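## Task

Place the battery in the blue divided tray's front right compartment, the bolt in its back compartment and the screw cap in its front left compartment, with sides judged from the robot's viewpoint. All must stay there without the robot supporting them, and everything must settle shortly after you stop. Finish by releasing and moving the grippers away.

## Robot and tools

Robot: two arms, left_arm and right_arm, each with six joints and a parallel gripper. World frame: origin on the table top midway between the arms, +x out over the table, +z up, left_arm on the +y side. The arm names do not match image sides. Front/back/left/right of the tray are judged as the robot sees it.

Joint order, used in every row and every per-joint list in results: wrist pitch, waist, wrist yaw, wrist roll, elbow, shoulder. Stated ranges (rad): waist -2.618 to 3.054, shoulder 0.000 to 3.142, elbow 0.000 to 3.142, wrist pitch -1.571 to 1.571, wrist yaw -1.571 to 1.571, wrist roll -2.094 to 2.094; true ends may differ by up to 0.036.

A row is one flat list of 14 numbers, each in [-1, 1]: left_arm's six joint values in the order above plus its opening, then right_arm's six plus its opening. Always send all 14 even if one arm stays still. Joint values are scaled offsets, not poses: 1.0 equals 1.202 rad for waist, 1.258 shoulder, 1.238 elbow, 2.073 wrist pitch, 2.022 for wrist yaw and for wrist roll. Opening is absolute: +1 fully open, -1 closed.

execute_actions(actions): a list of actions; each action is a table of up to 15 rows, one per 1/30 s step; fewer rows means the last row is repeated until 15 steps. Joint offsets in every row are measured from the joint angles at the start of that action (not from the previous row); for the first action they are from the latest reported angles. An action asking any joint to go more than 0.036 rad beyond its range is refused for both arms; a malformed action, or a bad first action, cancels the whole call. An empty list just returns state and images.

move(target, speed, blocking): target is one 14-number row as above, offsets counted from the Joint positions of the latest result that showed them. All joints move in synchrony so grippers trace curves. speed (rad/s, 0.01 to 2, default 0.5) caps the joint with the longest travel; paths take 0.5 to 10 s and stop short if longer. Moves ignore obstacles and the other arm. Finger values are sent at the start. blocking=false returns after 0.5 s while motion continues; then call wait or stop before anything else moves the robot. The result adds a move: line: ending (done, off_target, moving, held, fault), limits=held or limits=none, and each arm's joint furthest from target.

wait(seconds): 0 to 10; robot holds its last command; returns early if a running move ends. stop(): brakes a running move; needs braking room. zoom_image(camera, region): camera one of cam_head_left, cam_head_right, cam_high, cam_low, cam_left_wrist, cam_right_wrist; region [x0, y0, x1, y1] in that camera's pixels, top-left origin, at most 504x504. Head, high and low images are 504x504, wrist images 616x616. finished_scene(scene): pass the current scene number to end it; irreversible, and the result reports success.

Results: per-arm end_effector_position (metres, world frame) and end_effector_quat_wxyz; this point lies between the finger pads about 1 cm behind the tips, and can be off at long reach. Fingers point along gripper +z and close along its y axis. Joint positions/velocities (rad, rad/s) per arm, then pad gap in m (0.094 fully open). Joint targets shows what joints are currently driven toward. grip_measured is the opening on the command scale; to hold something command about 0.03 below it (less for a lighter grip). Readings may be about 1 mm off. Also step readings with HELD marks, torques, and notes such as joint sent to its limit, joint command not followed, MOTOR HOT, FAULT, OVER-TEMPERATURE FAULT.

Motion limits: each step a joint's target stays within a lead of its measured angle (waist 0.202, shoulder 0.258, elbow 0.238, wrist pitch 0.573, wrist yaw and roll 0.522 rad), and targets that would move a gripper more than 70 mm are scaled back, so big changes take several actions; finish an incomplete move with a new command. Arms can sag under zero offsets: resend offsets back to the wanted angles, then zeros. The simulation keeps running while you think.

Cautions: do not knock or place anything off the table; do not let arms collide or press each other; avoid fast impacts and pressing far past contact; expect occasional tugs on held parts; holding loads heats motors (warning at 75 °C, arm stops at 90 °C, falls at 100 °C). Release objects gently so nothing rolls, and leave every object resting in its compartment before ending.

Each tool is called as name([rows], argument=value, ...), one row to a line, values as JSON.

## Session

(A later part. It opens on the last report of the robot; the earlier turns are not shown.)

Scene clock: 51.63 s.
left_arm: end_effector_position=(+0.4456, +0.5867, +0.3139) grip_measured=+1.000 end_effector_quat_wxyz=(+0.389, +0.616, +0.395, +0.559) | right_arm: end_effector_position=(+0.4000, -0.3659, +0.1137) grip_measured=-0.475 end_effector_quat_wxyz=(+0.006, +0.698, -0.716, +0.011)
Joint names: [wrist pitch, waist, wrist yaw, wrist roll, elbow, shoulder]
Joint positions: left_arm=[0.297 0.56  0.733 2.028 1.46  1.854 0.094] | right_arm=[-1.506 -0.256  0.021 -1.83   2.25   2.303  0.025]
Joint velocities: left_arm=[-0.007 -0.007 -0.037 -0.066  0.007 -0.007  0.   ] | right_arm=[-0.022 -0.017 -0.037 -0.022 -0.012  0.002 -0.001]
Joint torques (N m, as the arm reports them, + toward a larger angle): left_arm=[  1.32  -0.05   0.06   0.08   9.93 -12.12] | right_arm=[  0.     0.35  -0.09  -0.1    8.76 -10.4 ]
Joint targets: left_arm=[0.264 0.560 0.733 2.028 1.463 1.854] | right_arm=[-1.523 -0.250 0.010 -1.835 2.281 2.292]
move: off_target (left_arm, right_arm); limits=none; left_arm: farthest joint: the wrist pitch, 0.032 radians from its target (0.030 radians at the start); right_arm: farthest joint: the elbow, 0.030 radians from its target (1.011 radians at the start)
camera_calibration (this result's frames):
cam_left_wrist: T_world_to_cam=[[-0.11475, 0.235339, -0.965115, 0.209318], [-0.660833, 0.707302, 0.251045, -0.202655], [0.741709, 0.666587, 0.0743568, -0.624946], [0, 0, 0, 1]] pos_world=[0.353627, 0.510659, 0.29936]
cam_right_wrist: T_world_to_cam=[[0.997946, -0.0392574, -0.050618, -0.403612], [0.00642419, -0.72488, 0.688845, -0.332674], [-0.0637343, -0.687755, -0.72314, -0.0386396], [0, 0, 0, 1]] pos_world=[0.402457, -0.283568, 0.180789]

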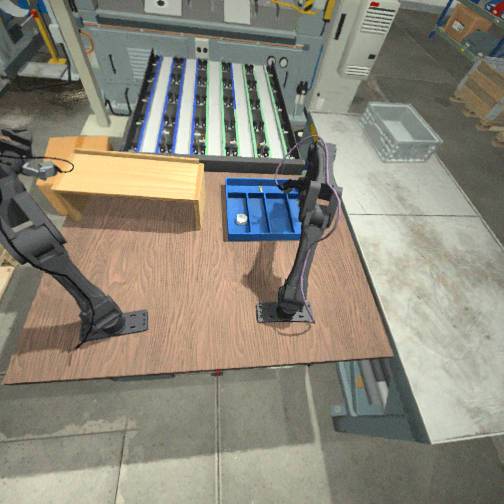

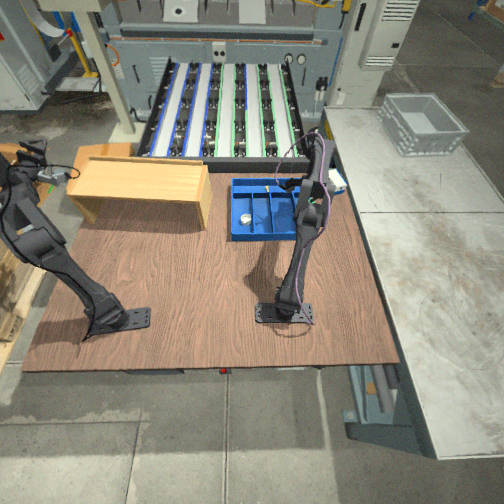

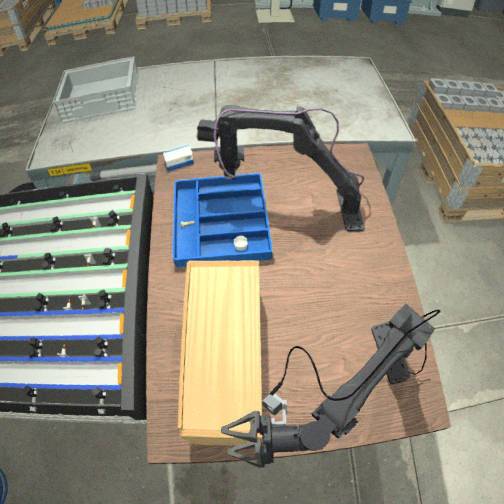

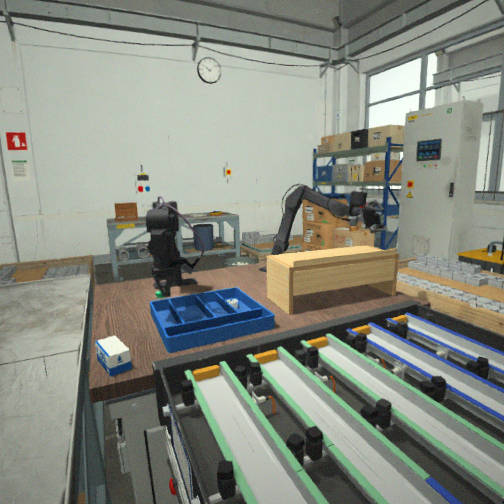

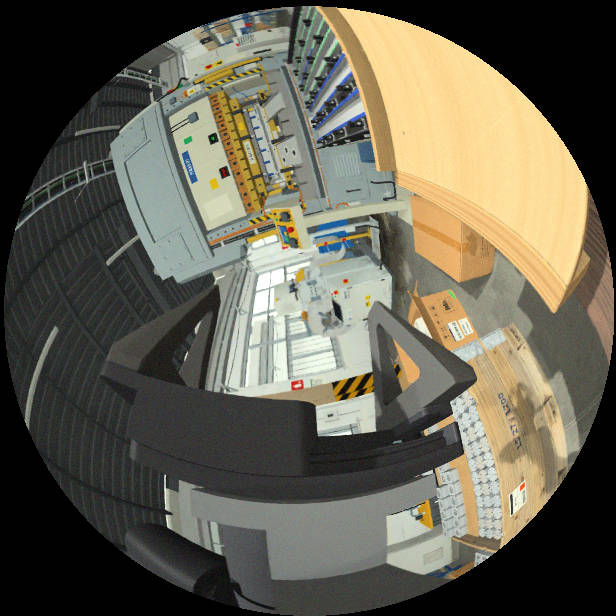

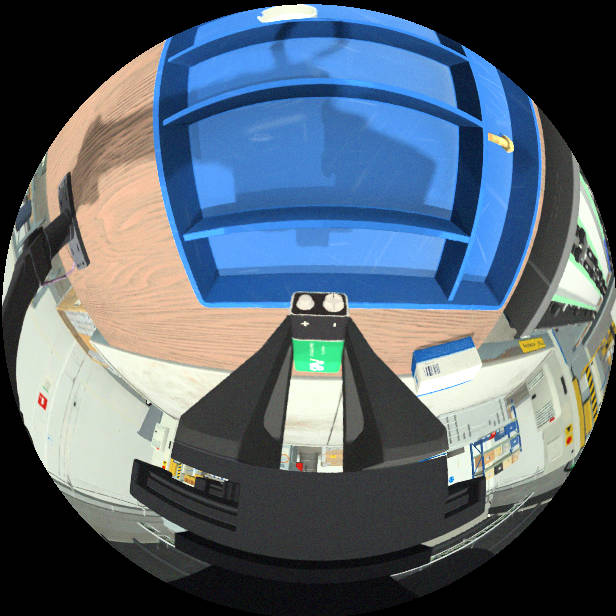

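move(target=[-0.015,0,0,0,0.002,0,1, 0.077,0.005,-0.005,-0.002,-0.141,-0.014,-0.505], speed=0.3)

Scene clock: 54.00 s.
left_arm: end_effector_position=(+0.4456, +0.5867, +0.3142) grip_measured=+1.000 end_effector_quat_wxyz=(+0.389, +0.616, +0.394, +0.560) | right_arm: end_effector_position=(+0.4005, -0.3660, +0.0714) grip_measured=-0.475 end_effector_quat_wxyz=(+0.010, +0.698, -0.716, +0.004)
Joint names: [wrist pitch, waist, wrist yaw, wrist roll, elbow, shoulder]
Joint positions: left_arm=[0.298 0.56  0.733 2.028 1.46  1.854 0.094] | right_arm=[-1.353 -0.256  0.021 -1.83   2.081  2.303  0.025]
Joint velocities: left_arm=[ 0.007  0.017  0.022 -0.022 -0.022 -0.027  0.   ] | right_arm=[ 0.037  0.002 -0.066  0.022 -0.002 -0.017  0.   ]
Joint torques (N m, as the arm reports them, + toward a larger angle): left_arm=[  1.41  -0.16   0.06   0.05   9.71 -12.28] | right_arm=[  0.24   0.51  -0.09  -0.02   5.58 -10.71]
Joint targets: left_arm=[0.266 0.560 0.733 2.028 1.463 1.854] | right_arm=[-1.346 -0.250 0.011 -1.834 2.076 2.285]
move: off_target (left_arm); limits=none; left_arm: farthest joint: the wrist pitch, 0.032 radians from its target (0.031 radians at the start); right_arm: farthest joint: the shoulder, 0.017 radians from its target (0.017 radians at the start)
camera_calibration (this result's frames):
cam_left_wrist: T_world_to_cam=[[-0.113621, 0.236285, -0.965018, 0.208525], [-0.661126, 0.707057, 0.250964, -0.20243], [0.741621, 0.666514, 0.0758775, -0.625395], [0, 0, 0, 1]] pos_world=[0.353667, 0.510693, 0.299486]
cam_right_wrist: T_world_to_cam=[[0.997087, -0.0386224, -0.0657758, -0.404583], [0.0170257, -0.727882, 0.685491, -0.308702], [-0.0743523, -0.684613, -0.725104, -0.0637975], [0, 0, 0, 1]] pos_world=[0.403917, -0.284001, 0.138741]

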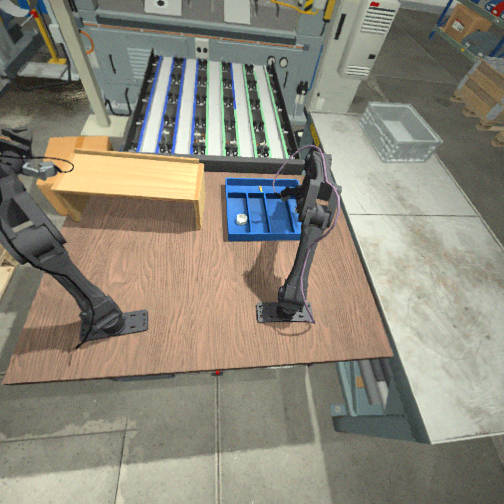

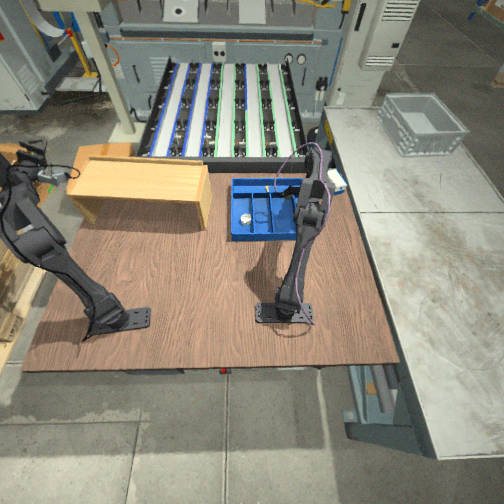

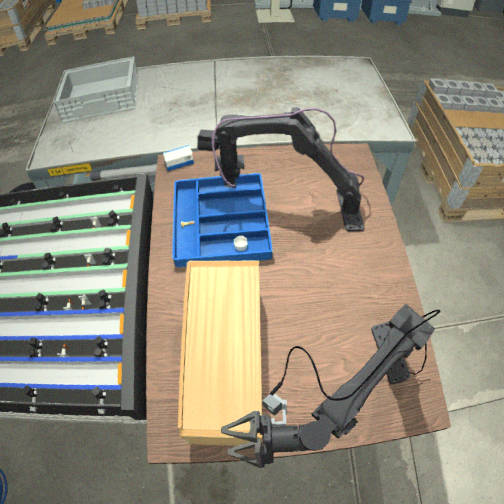

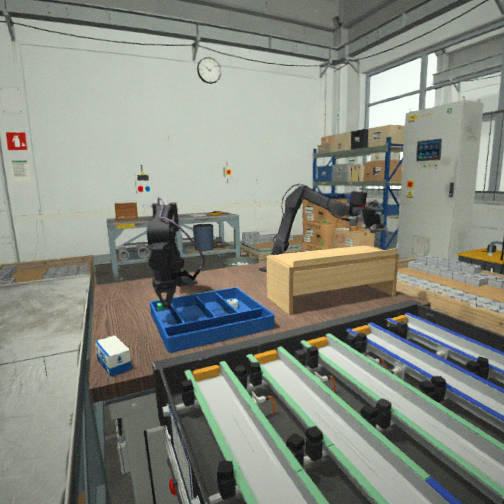

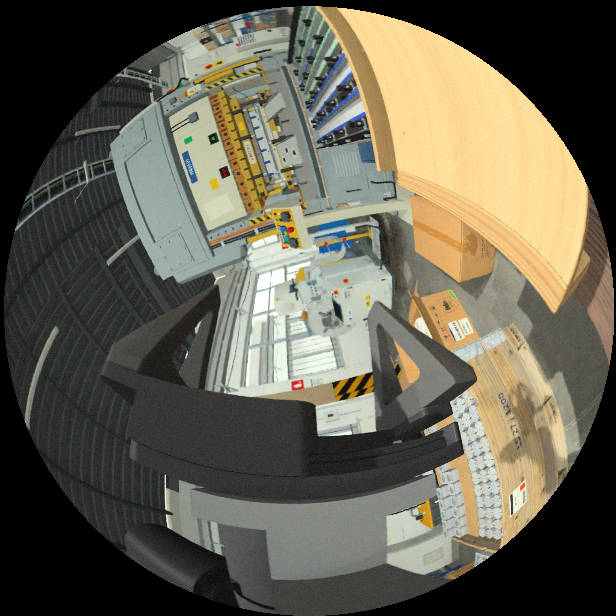

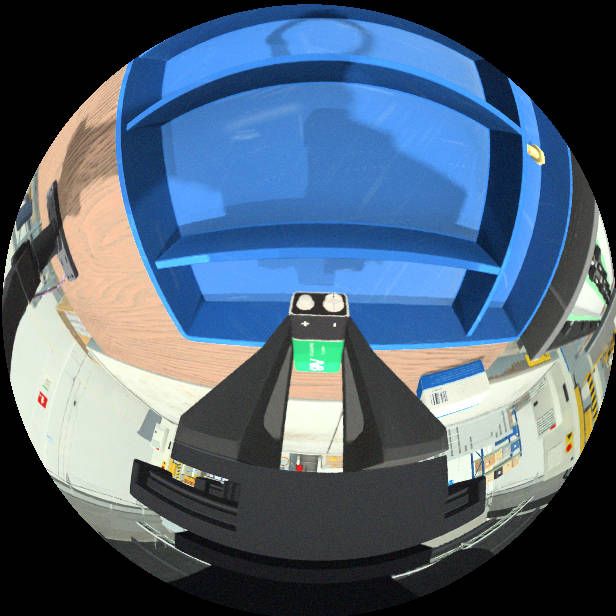

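zoom_image(camera="cam_right_wrist", region=[130,200,530,400])

Region (130, 200, 530, 400) of cam_right_wrist's 616x616 image, scaled by 1.260, with more detail than that image has.

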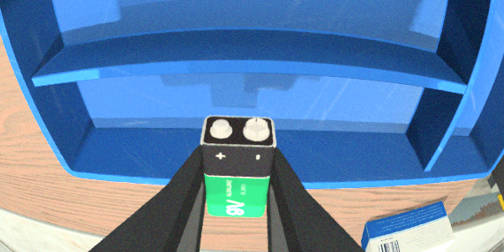

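move(target=[-0.015,0,0,0,0.002,0,1, 0.099,0.005,-0.005,-0.002,-0.146,0.004,-0.505], speed=0.15)

Scene clock: 56.33 s.
left_arm: end_effector_position=(+0.4456, +0.5867, +0.3144) grip_measured=+1.000 end_effector_quat_wxyz=(+0.389, +0.616, +0.394, +0.560) | right_arm: end_effector_position=(+0.4025, -0.3666, +0.0228) grip_measured=-0.475 end_effector_quat_wxyz=(+0.007, +0.698, -0.716, +0.010)
Joint names: [wrist pitch, waist, wrist yaw, wrist roll, elbow, shoulder]
Joint positions: left_arm=[0.299 0.56  0.733 2.028 1.46  1.854 0.094] | right_arm=[-1.154 -0.256  0.021 -1.83   1.907  2.314  0.025]
Joint velocities: left_arm=[-0.007 -0.002 -0.051  0.007 -0.032  0.022  0.   ] | right_arm=[ 0.007  0.012  0.066 -0.022  0.002 -0.002  0.   ]
Joint torques (N m, as the arm reports them, + toward a larger angle): left_arm=[  1.38   0.01   0.07   0.04   9.76 -12.26] | right_arm=[  0.24   0.5   -0.09  -0.02   5.46 -10.36]
Joint targets: left_arm=[0.267 0.560 0.733 2.028 1.463 1.854] | right_arm=[-1.147 -0.250 0.011 -1.834 1.900 2.308]
move: off_target (left_arm); limits=none; left_arm: farthest joint: the wrist pitch, 0.033 radians from its target (0.031 radians at the start); right_arm: farthest joint: the wrist yaw, 0.010 radians from its target (0.010 radians at the start)
camera_calibration (this result's frames):
cam_left_wrist: T_world_to_cam=[[-0.112774, 0.236994, -0.964944, 0.20793], [-0.661347, 0.706872, 0.250903, -0.202262], [0.741554, 0.666458, 0.0770179, -0.62573], [0, 0, 0, 1]] pos_world=[0.353697, 0.510718, 0.299581]
cam_right_wrist: T_world_to_cam=[[0.997847, -0.0388439, -0.0528446, -0.410499], [0.00822001, -0.725317, 0.688366, -0.271436], [-0.0650679, -0.687318, -0.723436, -0.104052], [0, 0, 0, 1]] pos_world=[0.405076, -0.284339, 0.0898792]

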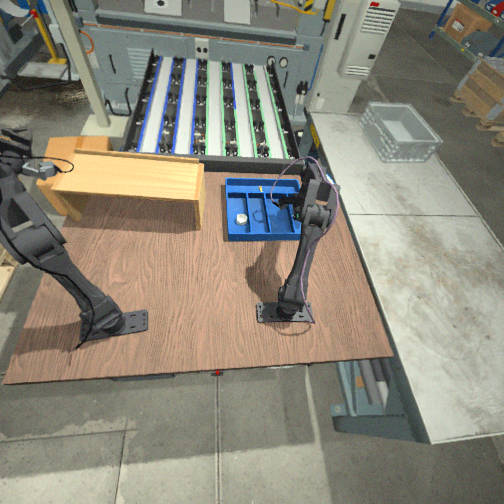

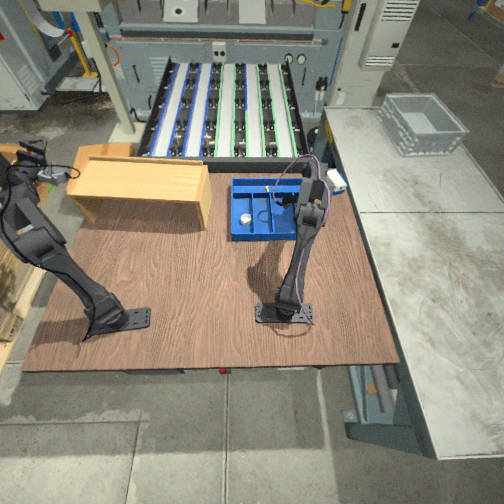

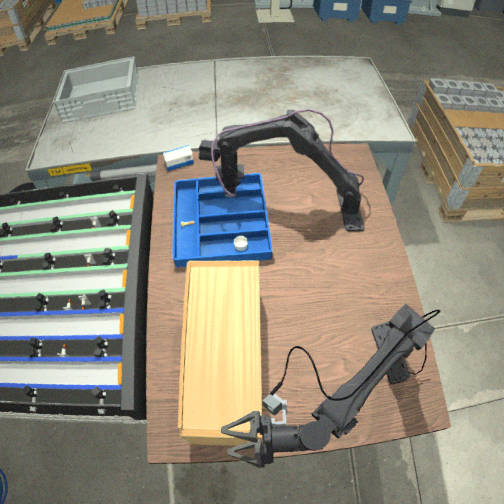

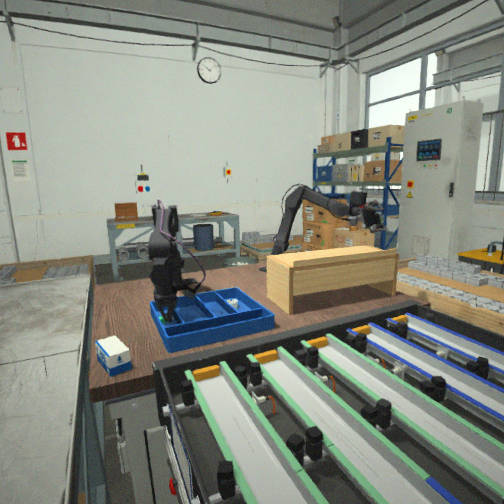

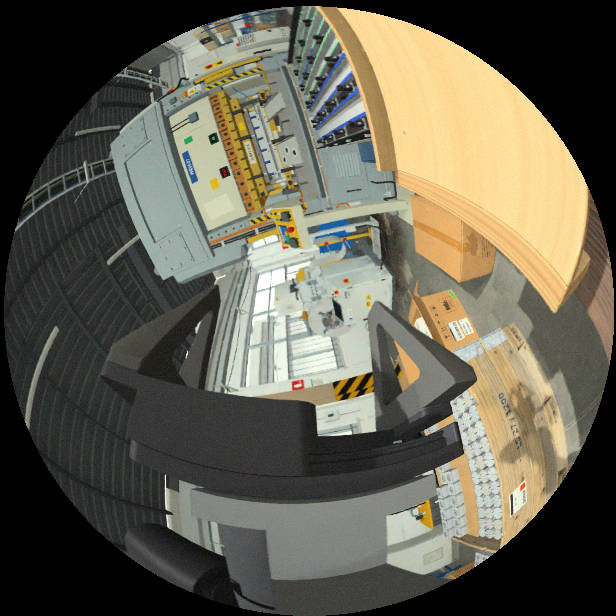

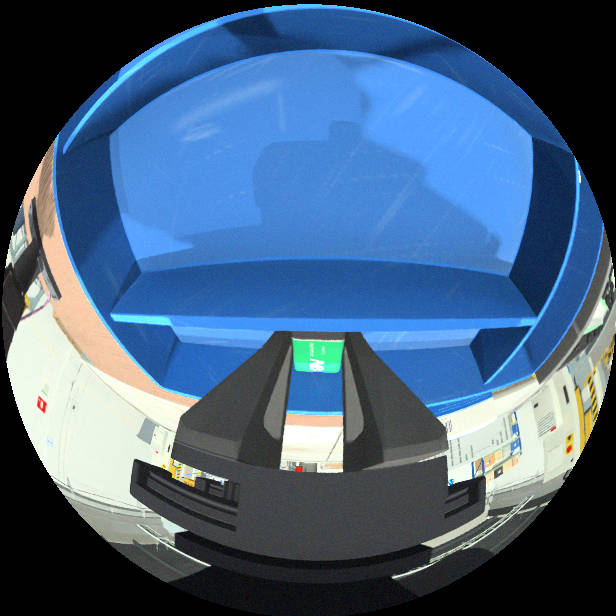

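execute_actions([
  [[-0.015,0,0,0,0.002,0,1, 0.003,0.005,-0.005,-0.002,-0.006,0.001,-0.505]],
  [[-0.015,0,0,0,0.002,0,1, 0.003,0.005,-0.005,-0.002,-0.006,-0.004,-0.47],[-0.015,0,0,0,0.002,0,1, 0.003,0.005,-0.005,-0.002,-0.006,-0.004,-0.44],[-0.015,0,0,0,0.002,0,1, 0.003,0.005,-0.005,-0.002,-0.006,-0.004,-0.40],[-0.015,0,0,0,0.002,0,1, 0.003,0.005,-0.005,-0.002,-0.006,-0.004,-0.3],[-0.015,0,0,0,0.002,0,1, 0.003,0.005,-0.005,-0.002,-0.006,-0.004,-0.15],[-0.015,0,0,0,0.002,0,1, 0.003,0.005,-0.005,-0.002,-0.006,-0.004,0.0]],
])

Scene clock: 57.57 s.
left_arm: end_effector_position=(+0.4456, +0.5867, +0.3144) grip_measured=+1.000 end_effector_quat_wxyz=(+0.389, +0.616, +0.394, +0.560) | right_arm: end_effector_position=(+0.4026, -0.3667, +0.0228) grip_measured=-0.003 end_effector_quat_wxyz=(+0.006, +0.698, -0.716, +0.010)
Joint names: [wrist pitch, waist, wrist yaw, wrist roll, elbow, shoulder]
Joint positions: left_arm=[0.299 0.56  0.733 2.028 1.46  1.854 0.094] | right_arm=[-1.153 -0.256  0.021 -1.83   1.907  2.314  0.047]
Joint velocities: left_arm=[ 0.022 -0.002 -0.022 -0.11   0.002  0.007  0.   ] | right_arm=[ 0.022 -0.012  0.022  0.007 -0.007 -0.012 -0.001]
Joint torques (N m, as the arm reports them, + toward a larger angle): left_arm=[  1.39  -0.11   0.06   0.05   9.95 -12.26] | right_arm=[  0.24   0.51  -0.09  -0.03   5.41 -10.29]
Joint targets: left_arm=[0.268 0.560 0.733 2.028 1.463 1.854] | right_arm=[-1.148 -0.250 0.011 -1.834 1.900 2.309]
Step readings (joint positions; steps 1 to 15: 1st action; 16 to 30: 2nd action):
0: left_arm=[0.299 0.560 0.733 2.028 1.460 1.854] | right_arm=[-1.154 -0.256 0.021 -1.830 1.907 2.314]
1: left_arm=[0.299 0.560 0.733 2.028 1.460 1.854] | right_arm=[-1.154 -0.256 0.021 -1.830 1.907 2.314]
2: left_arm=[0.299 0.560 0.733 2.028 1.460 1.854] | right_arm=[-1.154 -0.256 0.021 -1.830 1.907 2.314]
4: left_arm=[0.299 0.560 0.733 2.028 1.460 1.854] | right_arm=[-1.154 -0.256 0.021 -1.830 1.907 2.314]
8: left_arm=[0.299 0.560 0.733 2.028 1.460 1.854] | right_arm=[-1.154 -0.256 0.021 -1.830 1.907 2.314]
15: left_arm=[0.299 0.560 0.733 2.028 1.460 1.854] | right_arm=[-1.154 -0.256 0.021 -1.830 1.907 2.314]
16: left_arm=[0.299 0.560 0.733 2.028 1.460 1.854] | right_arm=[-1.154 -0.256 0.021 -1.830 1.907 2.314]
17: left_arm=[0.299 0.560 0.733 2.028 1.460 1.854] | right_arm=[-1.154 -0.256 0.021 -1.830 1.907 2.314]
19: left_arm=[0.299 0.560 0.733 2.028 1.460 1.854] | right_arm=[-1.153 -0.256 0.021 -1.830 1.907 2.314]
23: left_arm=[0.299 0.560 0.733 2.028 1.460 1.854] | right_arm=[-1.153 -0.256 0.021 -1.830 1.907 2.314]
30: Joint positions above
camera_calibration (this result's frames):
cam_left_wrist: T_world_to_cam=[[-0.112774, 0.236994, -0.964944, 0.20793], [-0.661347, 0.706872, 0.250903, -0.202262], [0.741554, 0.666458, 0.0770179, -0.62573], [0, 0, 0, 1]] pos_world=[0.353697, 0.510718, 0.299581]
cam_right_wrist: T_world_to_cam=[[0.997866, -0.0388495, -0.052475, -0.410609], [0.00796788, -0.725244, 0.688446, -0.27133], [-0.0648029, -0.687395, -0.723387, -0.1042], [0, 0, 0, 1]] pos_world=[0.405143, -0.284359, 0.0898723]

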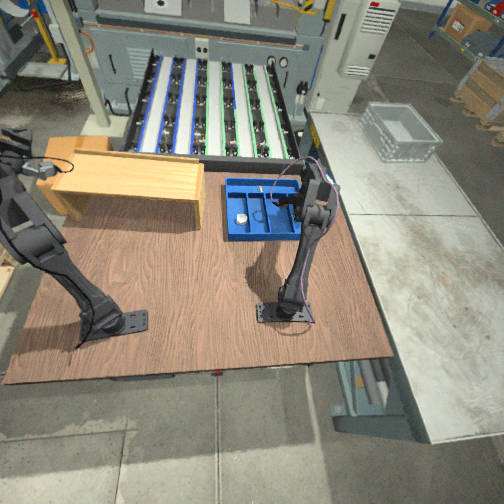

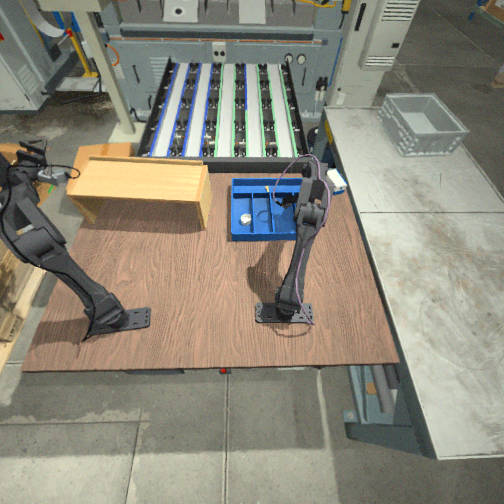

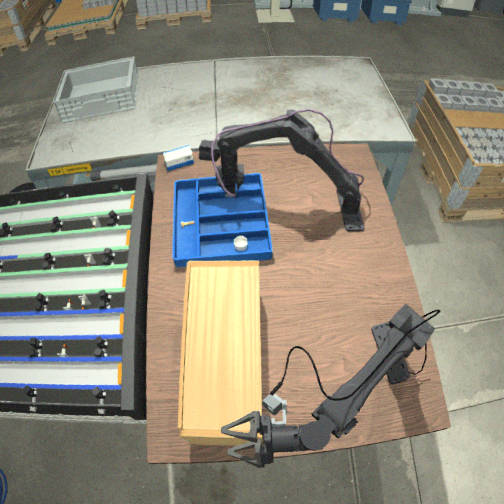

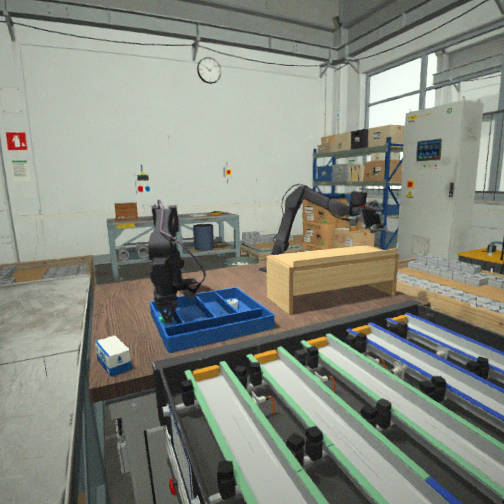

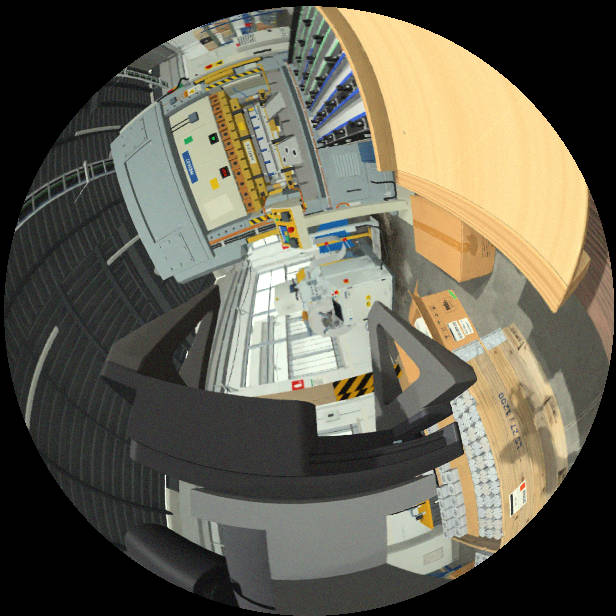

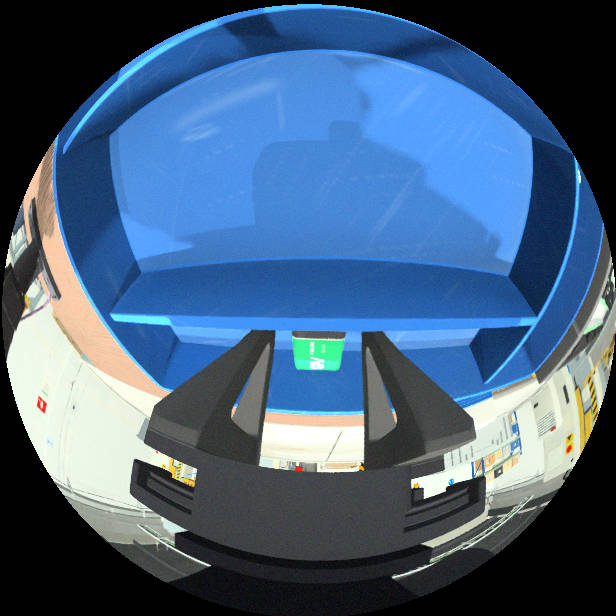

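move(target=[-0.015,0,0,0,0.002,0,1, -0.178,0.005,-0.005,-0.002,0.301,-0.015,0.1], speed=0.5)

move(target=[-0.015,0,0,0,0.002,0,1, 0.06,-0.2,0,0,-0.45,-0.55,1], speed=0.9)

Scene clock: 59.80 s.
left_arm: end_effector_position=(+0.4457, +0.5867, +0.3146) grip_measured=+1.000 end_effector_quat_wxyz=(+0.389, +0.616, +0.394, +0.560) | right_arm: end_effector_position=(+0.4008, -0.3661, +0.1067) grip_measured=+0.097 end_effector_quat_wxyz=(+0.009, +0.698, -0.716, +0.004)
Joint names: [wrist pitch, waist, wrist yaw, wrist roll, elbow, shoulder]
Joint positions: left_arm=[0.301 0.56  0.733 2.028 1.46  1.854 0.094] | right_arm=[-1.505 -0.256  0.021 -1.83   2.254  2.321  0.052]
Joint velocities: left_arm=[-0.051 -0.007 -0.007 -0.037 -0.007  0.012  0.   ] | right_arm=[-0.007 -0.012  0.051 -0.007 -0.002  0.002 -0.001]
Joint torques (N m, as the arm reports them, + toward a larger angle): left_arm=[  1.4    0.05   0.09   0.05   9.8  -12.3 ] | right_arm=[ -0.03   0.49  -0.08  -0.03   8.28 -11.58]
Joint targets: left_arm=[0.268 0.560 0.733 2.028 1.463 1.854] | right_arm=[-1.522 -0.250 0.011 -1.834 2.280 2.295]
move: off_target (left_arm, right_arm); limits=none; left_arm: farthest joint: the wrist pitch, 0.033 radians from its target (0.032 radians at the start); right_arm: farthest joint: the shoulder, 0.026 radians from its target (0.019 radians at the start)
camera_calibration (this result's frames):
cam_left_wrist: T_world_to_cam=[[-0.111928, 0.237702, -0.964868, 0.207334], [-0.661567, 0.706688, 0.250841, -0.202093], [0.741486, 0.666401, 0.0781581, -0.626065], [0, 0, 0, 1]] pos_world=[0.353727, 0.510743, 0.299675]
cam_right_wrist: T_world_to_cam=[[0.997182, -0.0386501, -0.0642985, -0.40276], [0.0160213, -0.72759, 0.685825, -0.33251], [-0.0732902, -0.684923, -0.72492, -0.0387786], [0, 0, 0, 1]] pos_world=[0.40411, -0.284058, 0.174035]

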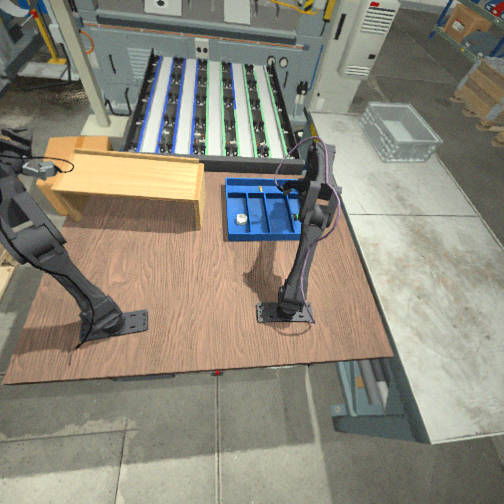

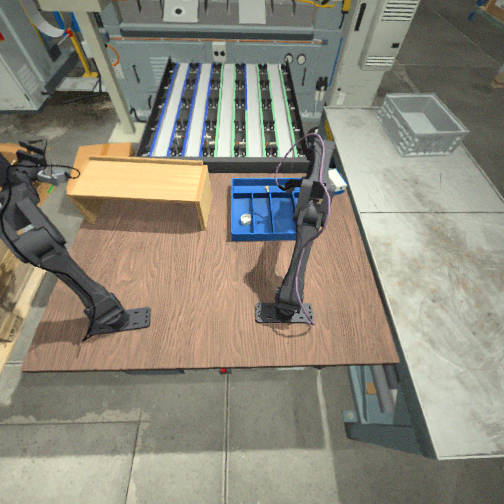

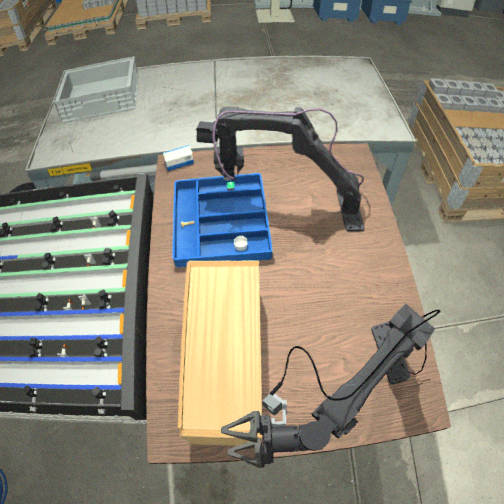

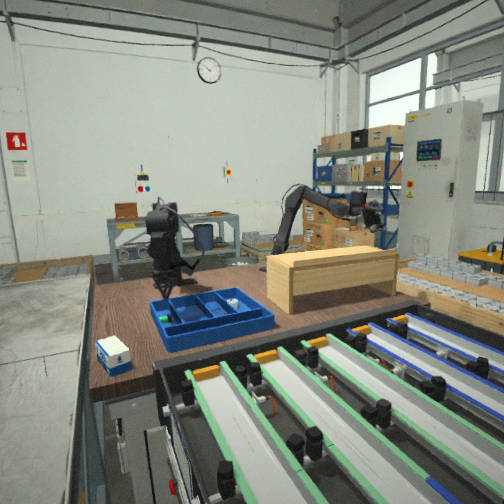

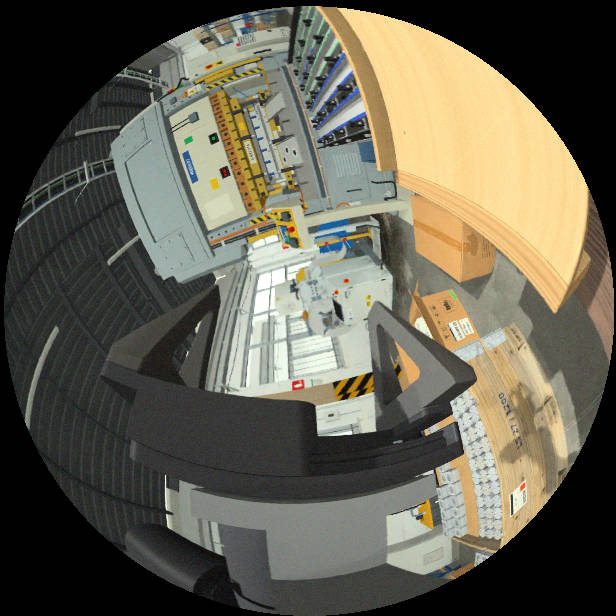

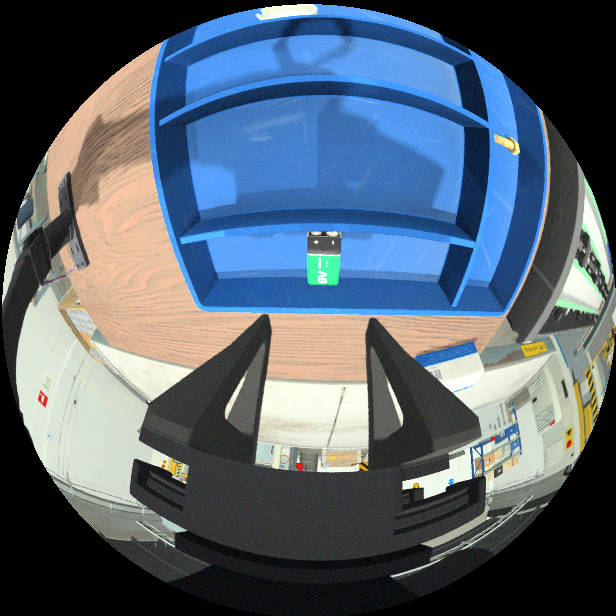

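Scene clock: 61.37 s.
left_arm: end_effector_position=(+0.4457, +0.5868, +0.3149) grip_measured=+1.000 end_effector_quat_wxyz=(+0.389, +0.616, +0.393, +0.561) | right_arm: end_effector_position=(+0.2653, -0.4088, +0.2151) grip_measured=+1.000 end_effector_quat_wxyz=(+0.036, -0.605, +0.787, -0.115)
Joint names: [wrist pitch, waist, wrist yaw, wrist roll, elbow, shoulder]
Joint positions: left_arm=[0.302 0.56  0.733 2.028 1.46  1.854 0.094] | right_arm=[-1.39  -0.49   0.022 -1.83   1.705  1.646  0.094]
Joint velocities: left_arm=[ 0.051  0.007 -0.081 -0.066 -0.002 -0.027  0.   ] | right_arm=[ 0.022 -0.012 -0.051  0.022 -0.012  0.007  0.   ]
Joint torques (N m, as the arm reports them, + toward a larger angle): left_arm=[  1.42   0.03   0.1    0.1   10.02 -12.35] | right_arm=[ 0.74 -0.55  0.    0.    5.44 -6.28]
Joint targets: left_arm=[0.269 0.560 0.733 2.028 1.463 1.854] | right_arm=[-1.381 -0.496 0.021 -1.830 1.697 1.629]
move: off_target (left_arm); limits=none; left_arm: farthest joint: the wrist pitch, 0.032 radians from its target (0.031 radians at the start); right_arm: farthest joint: the shoulder, 0.017 radians from its target (0.692 radians at the start)
camera_calibration (this result's frames):
cam_left_wrist: T_world_to_cam=[[-0.111081, 0.238411, -0.964791, 0.206738], [-0.661787, 0.706504, 0.25078, -0.201924], [0.741417, 0.666343, 0.0792983, -0.626399], [0, 0, 0, 1]] pos_world=[0.353756, 0.510768, 0.29977]
cam_right_wrist: T_world_to_cam=[[0.949893, -0.26277, 0.169281, -0.39162], [-0.301403, -0.626483, 0.718801, -0.317298], [-0.0828275, -0.733805, -0.674292, -0.0277115], [0, 0, 0, 1]] pos_world=[0.274067, -0.322023, 0.275682]

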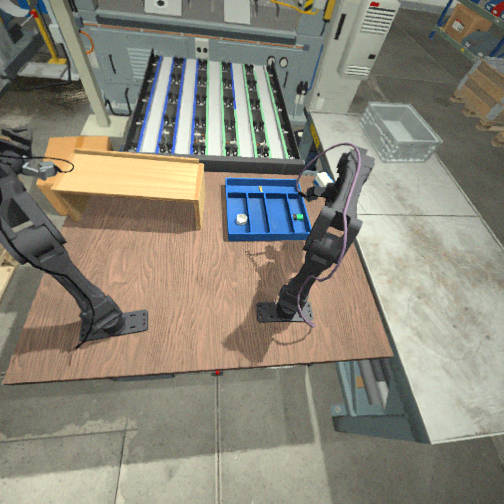

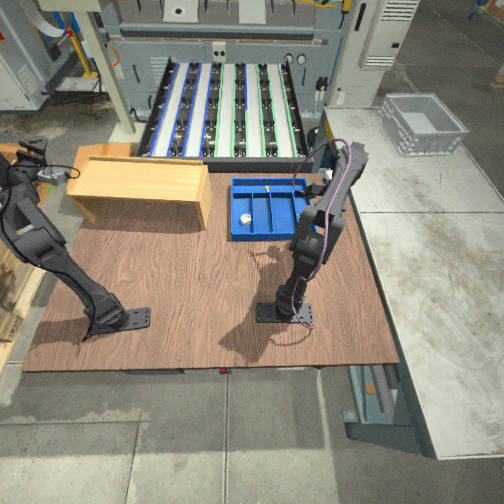

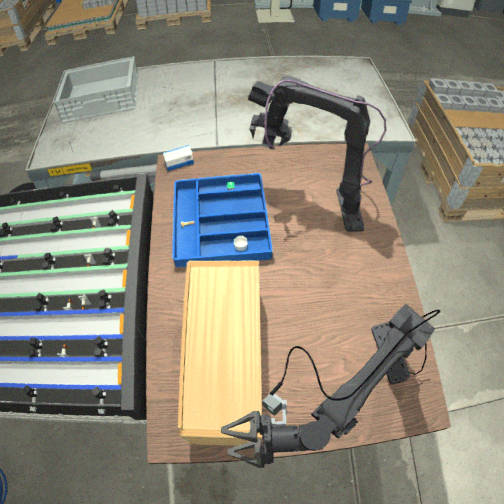

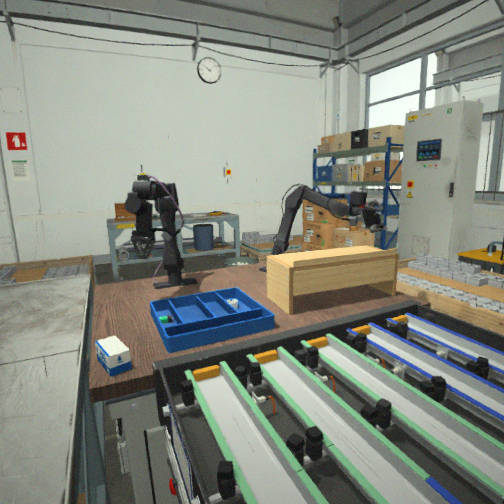

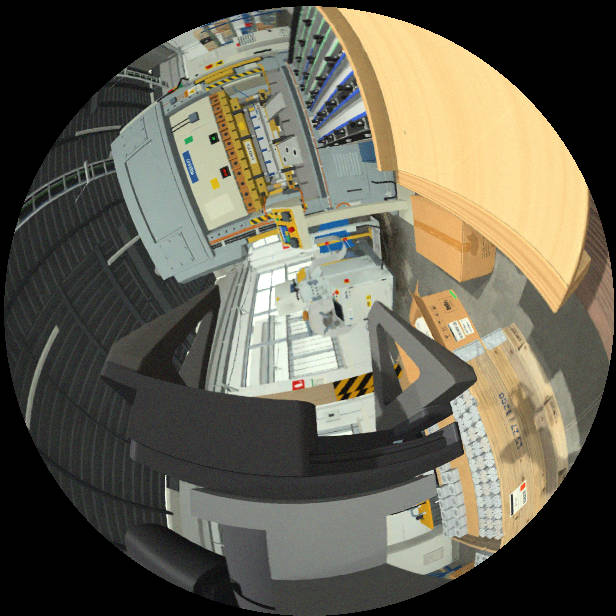

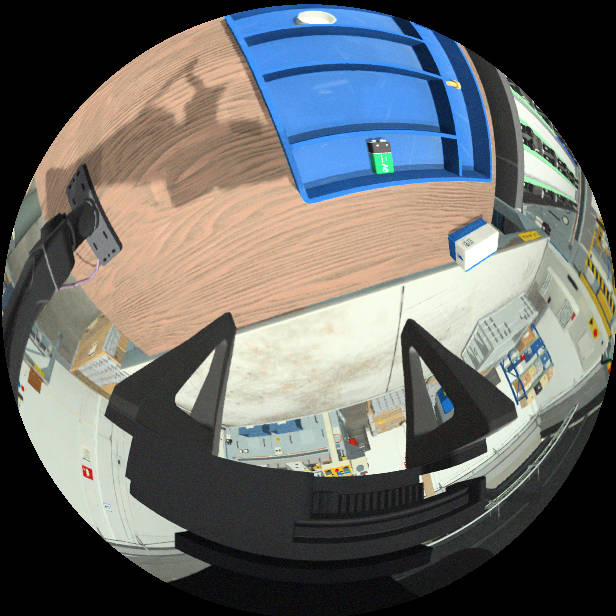

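zoom_image(camera="cam_high", region=[160,160,290,280])

Region (160, 160, 290, 280) of cam_high's 504x504 image, scaled by 3.877, with more detail than that image has; it fills the top 465 rows of this view, and the rest is white.

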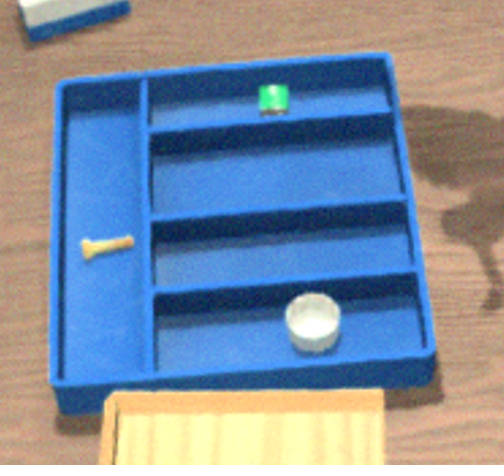

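finished_scene(scene=2)

The scene is finished: the task was done.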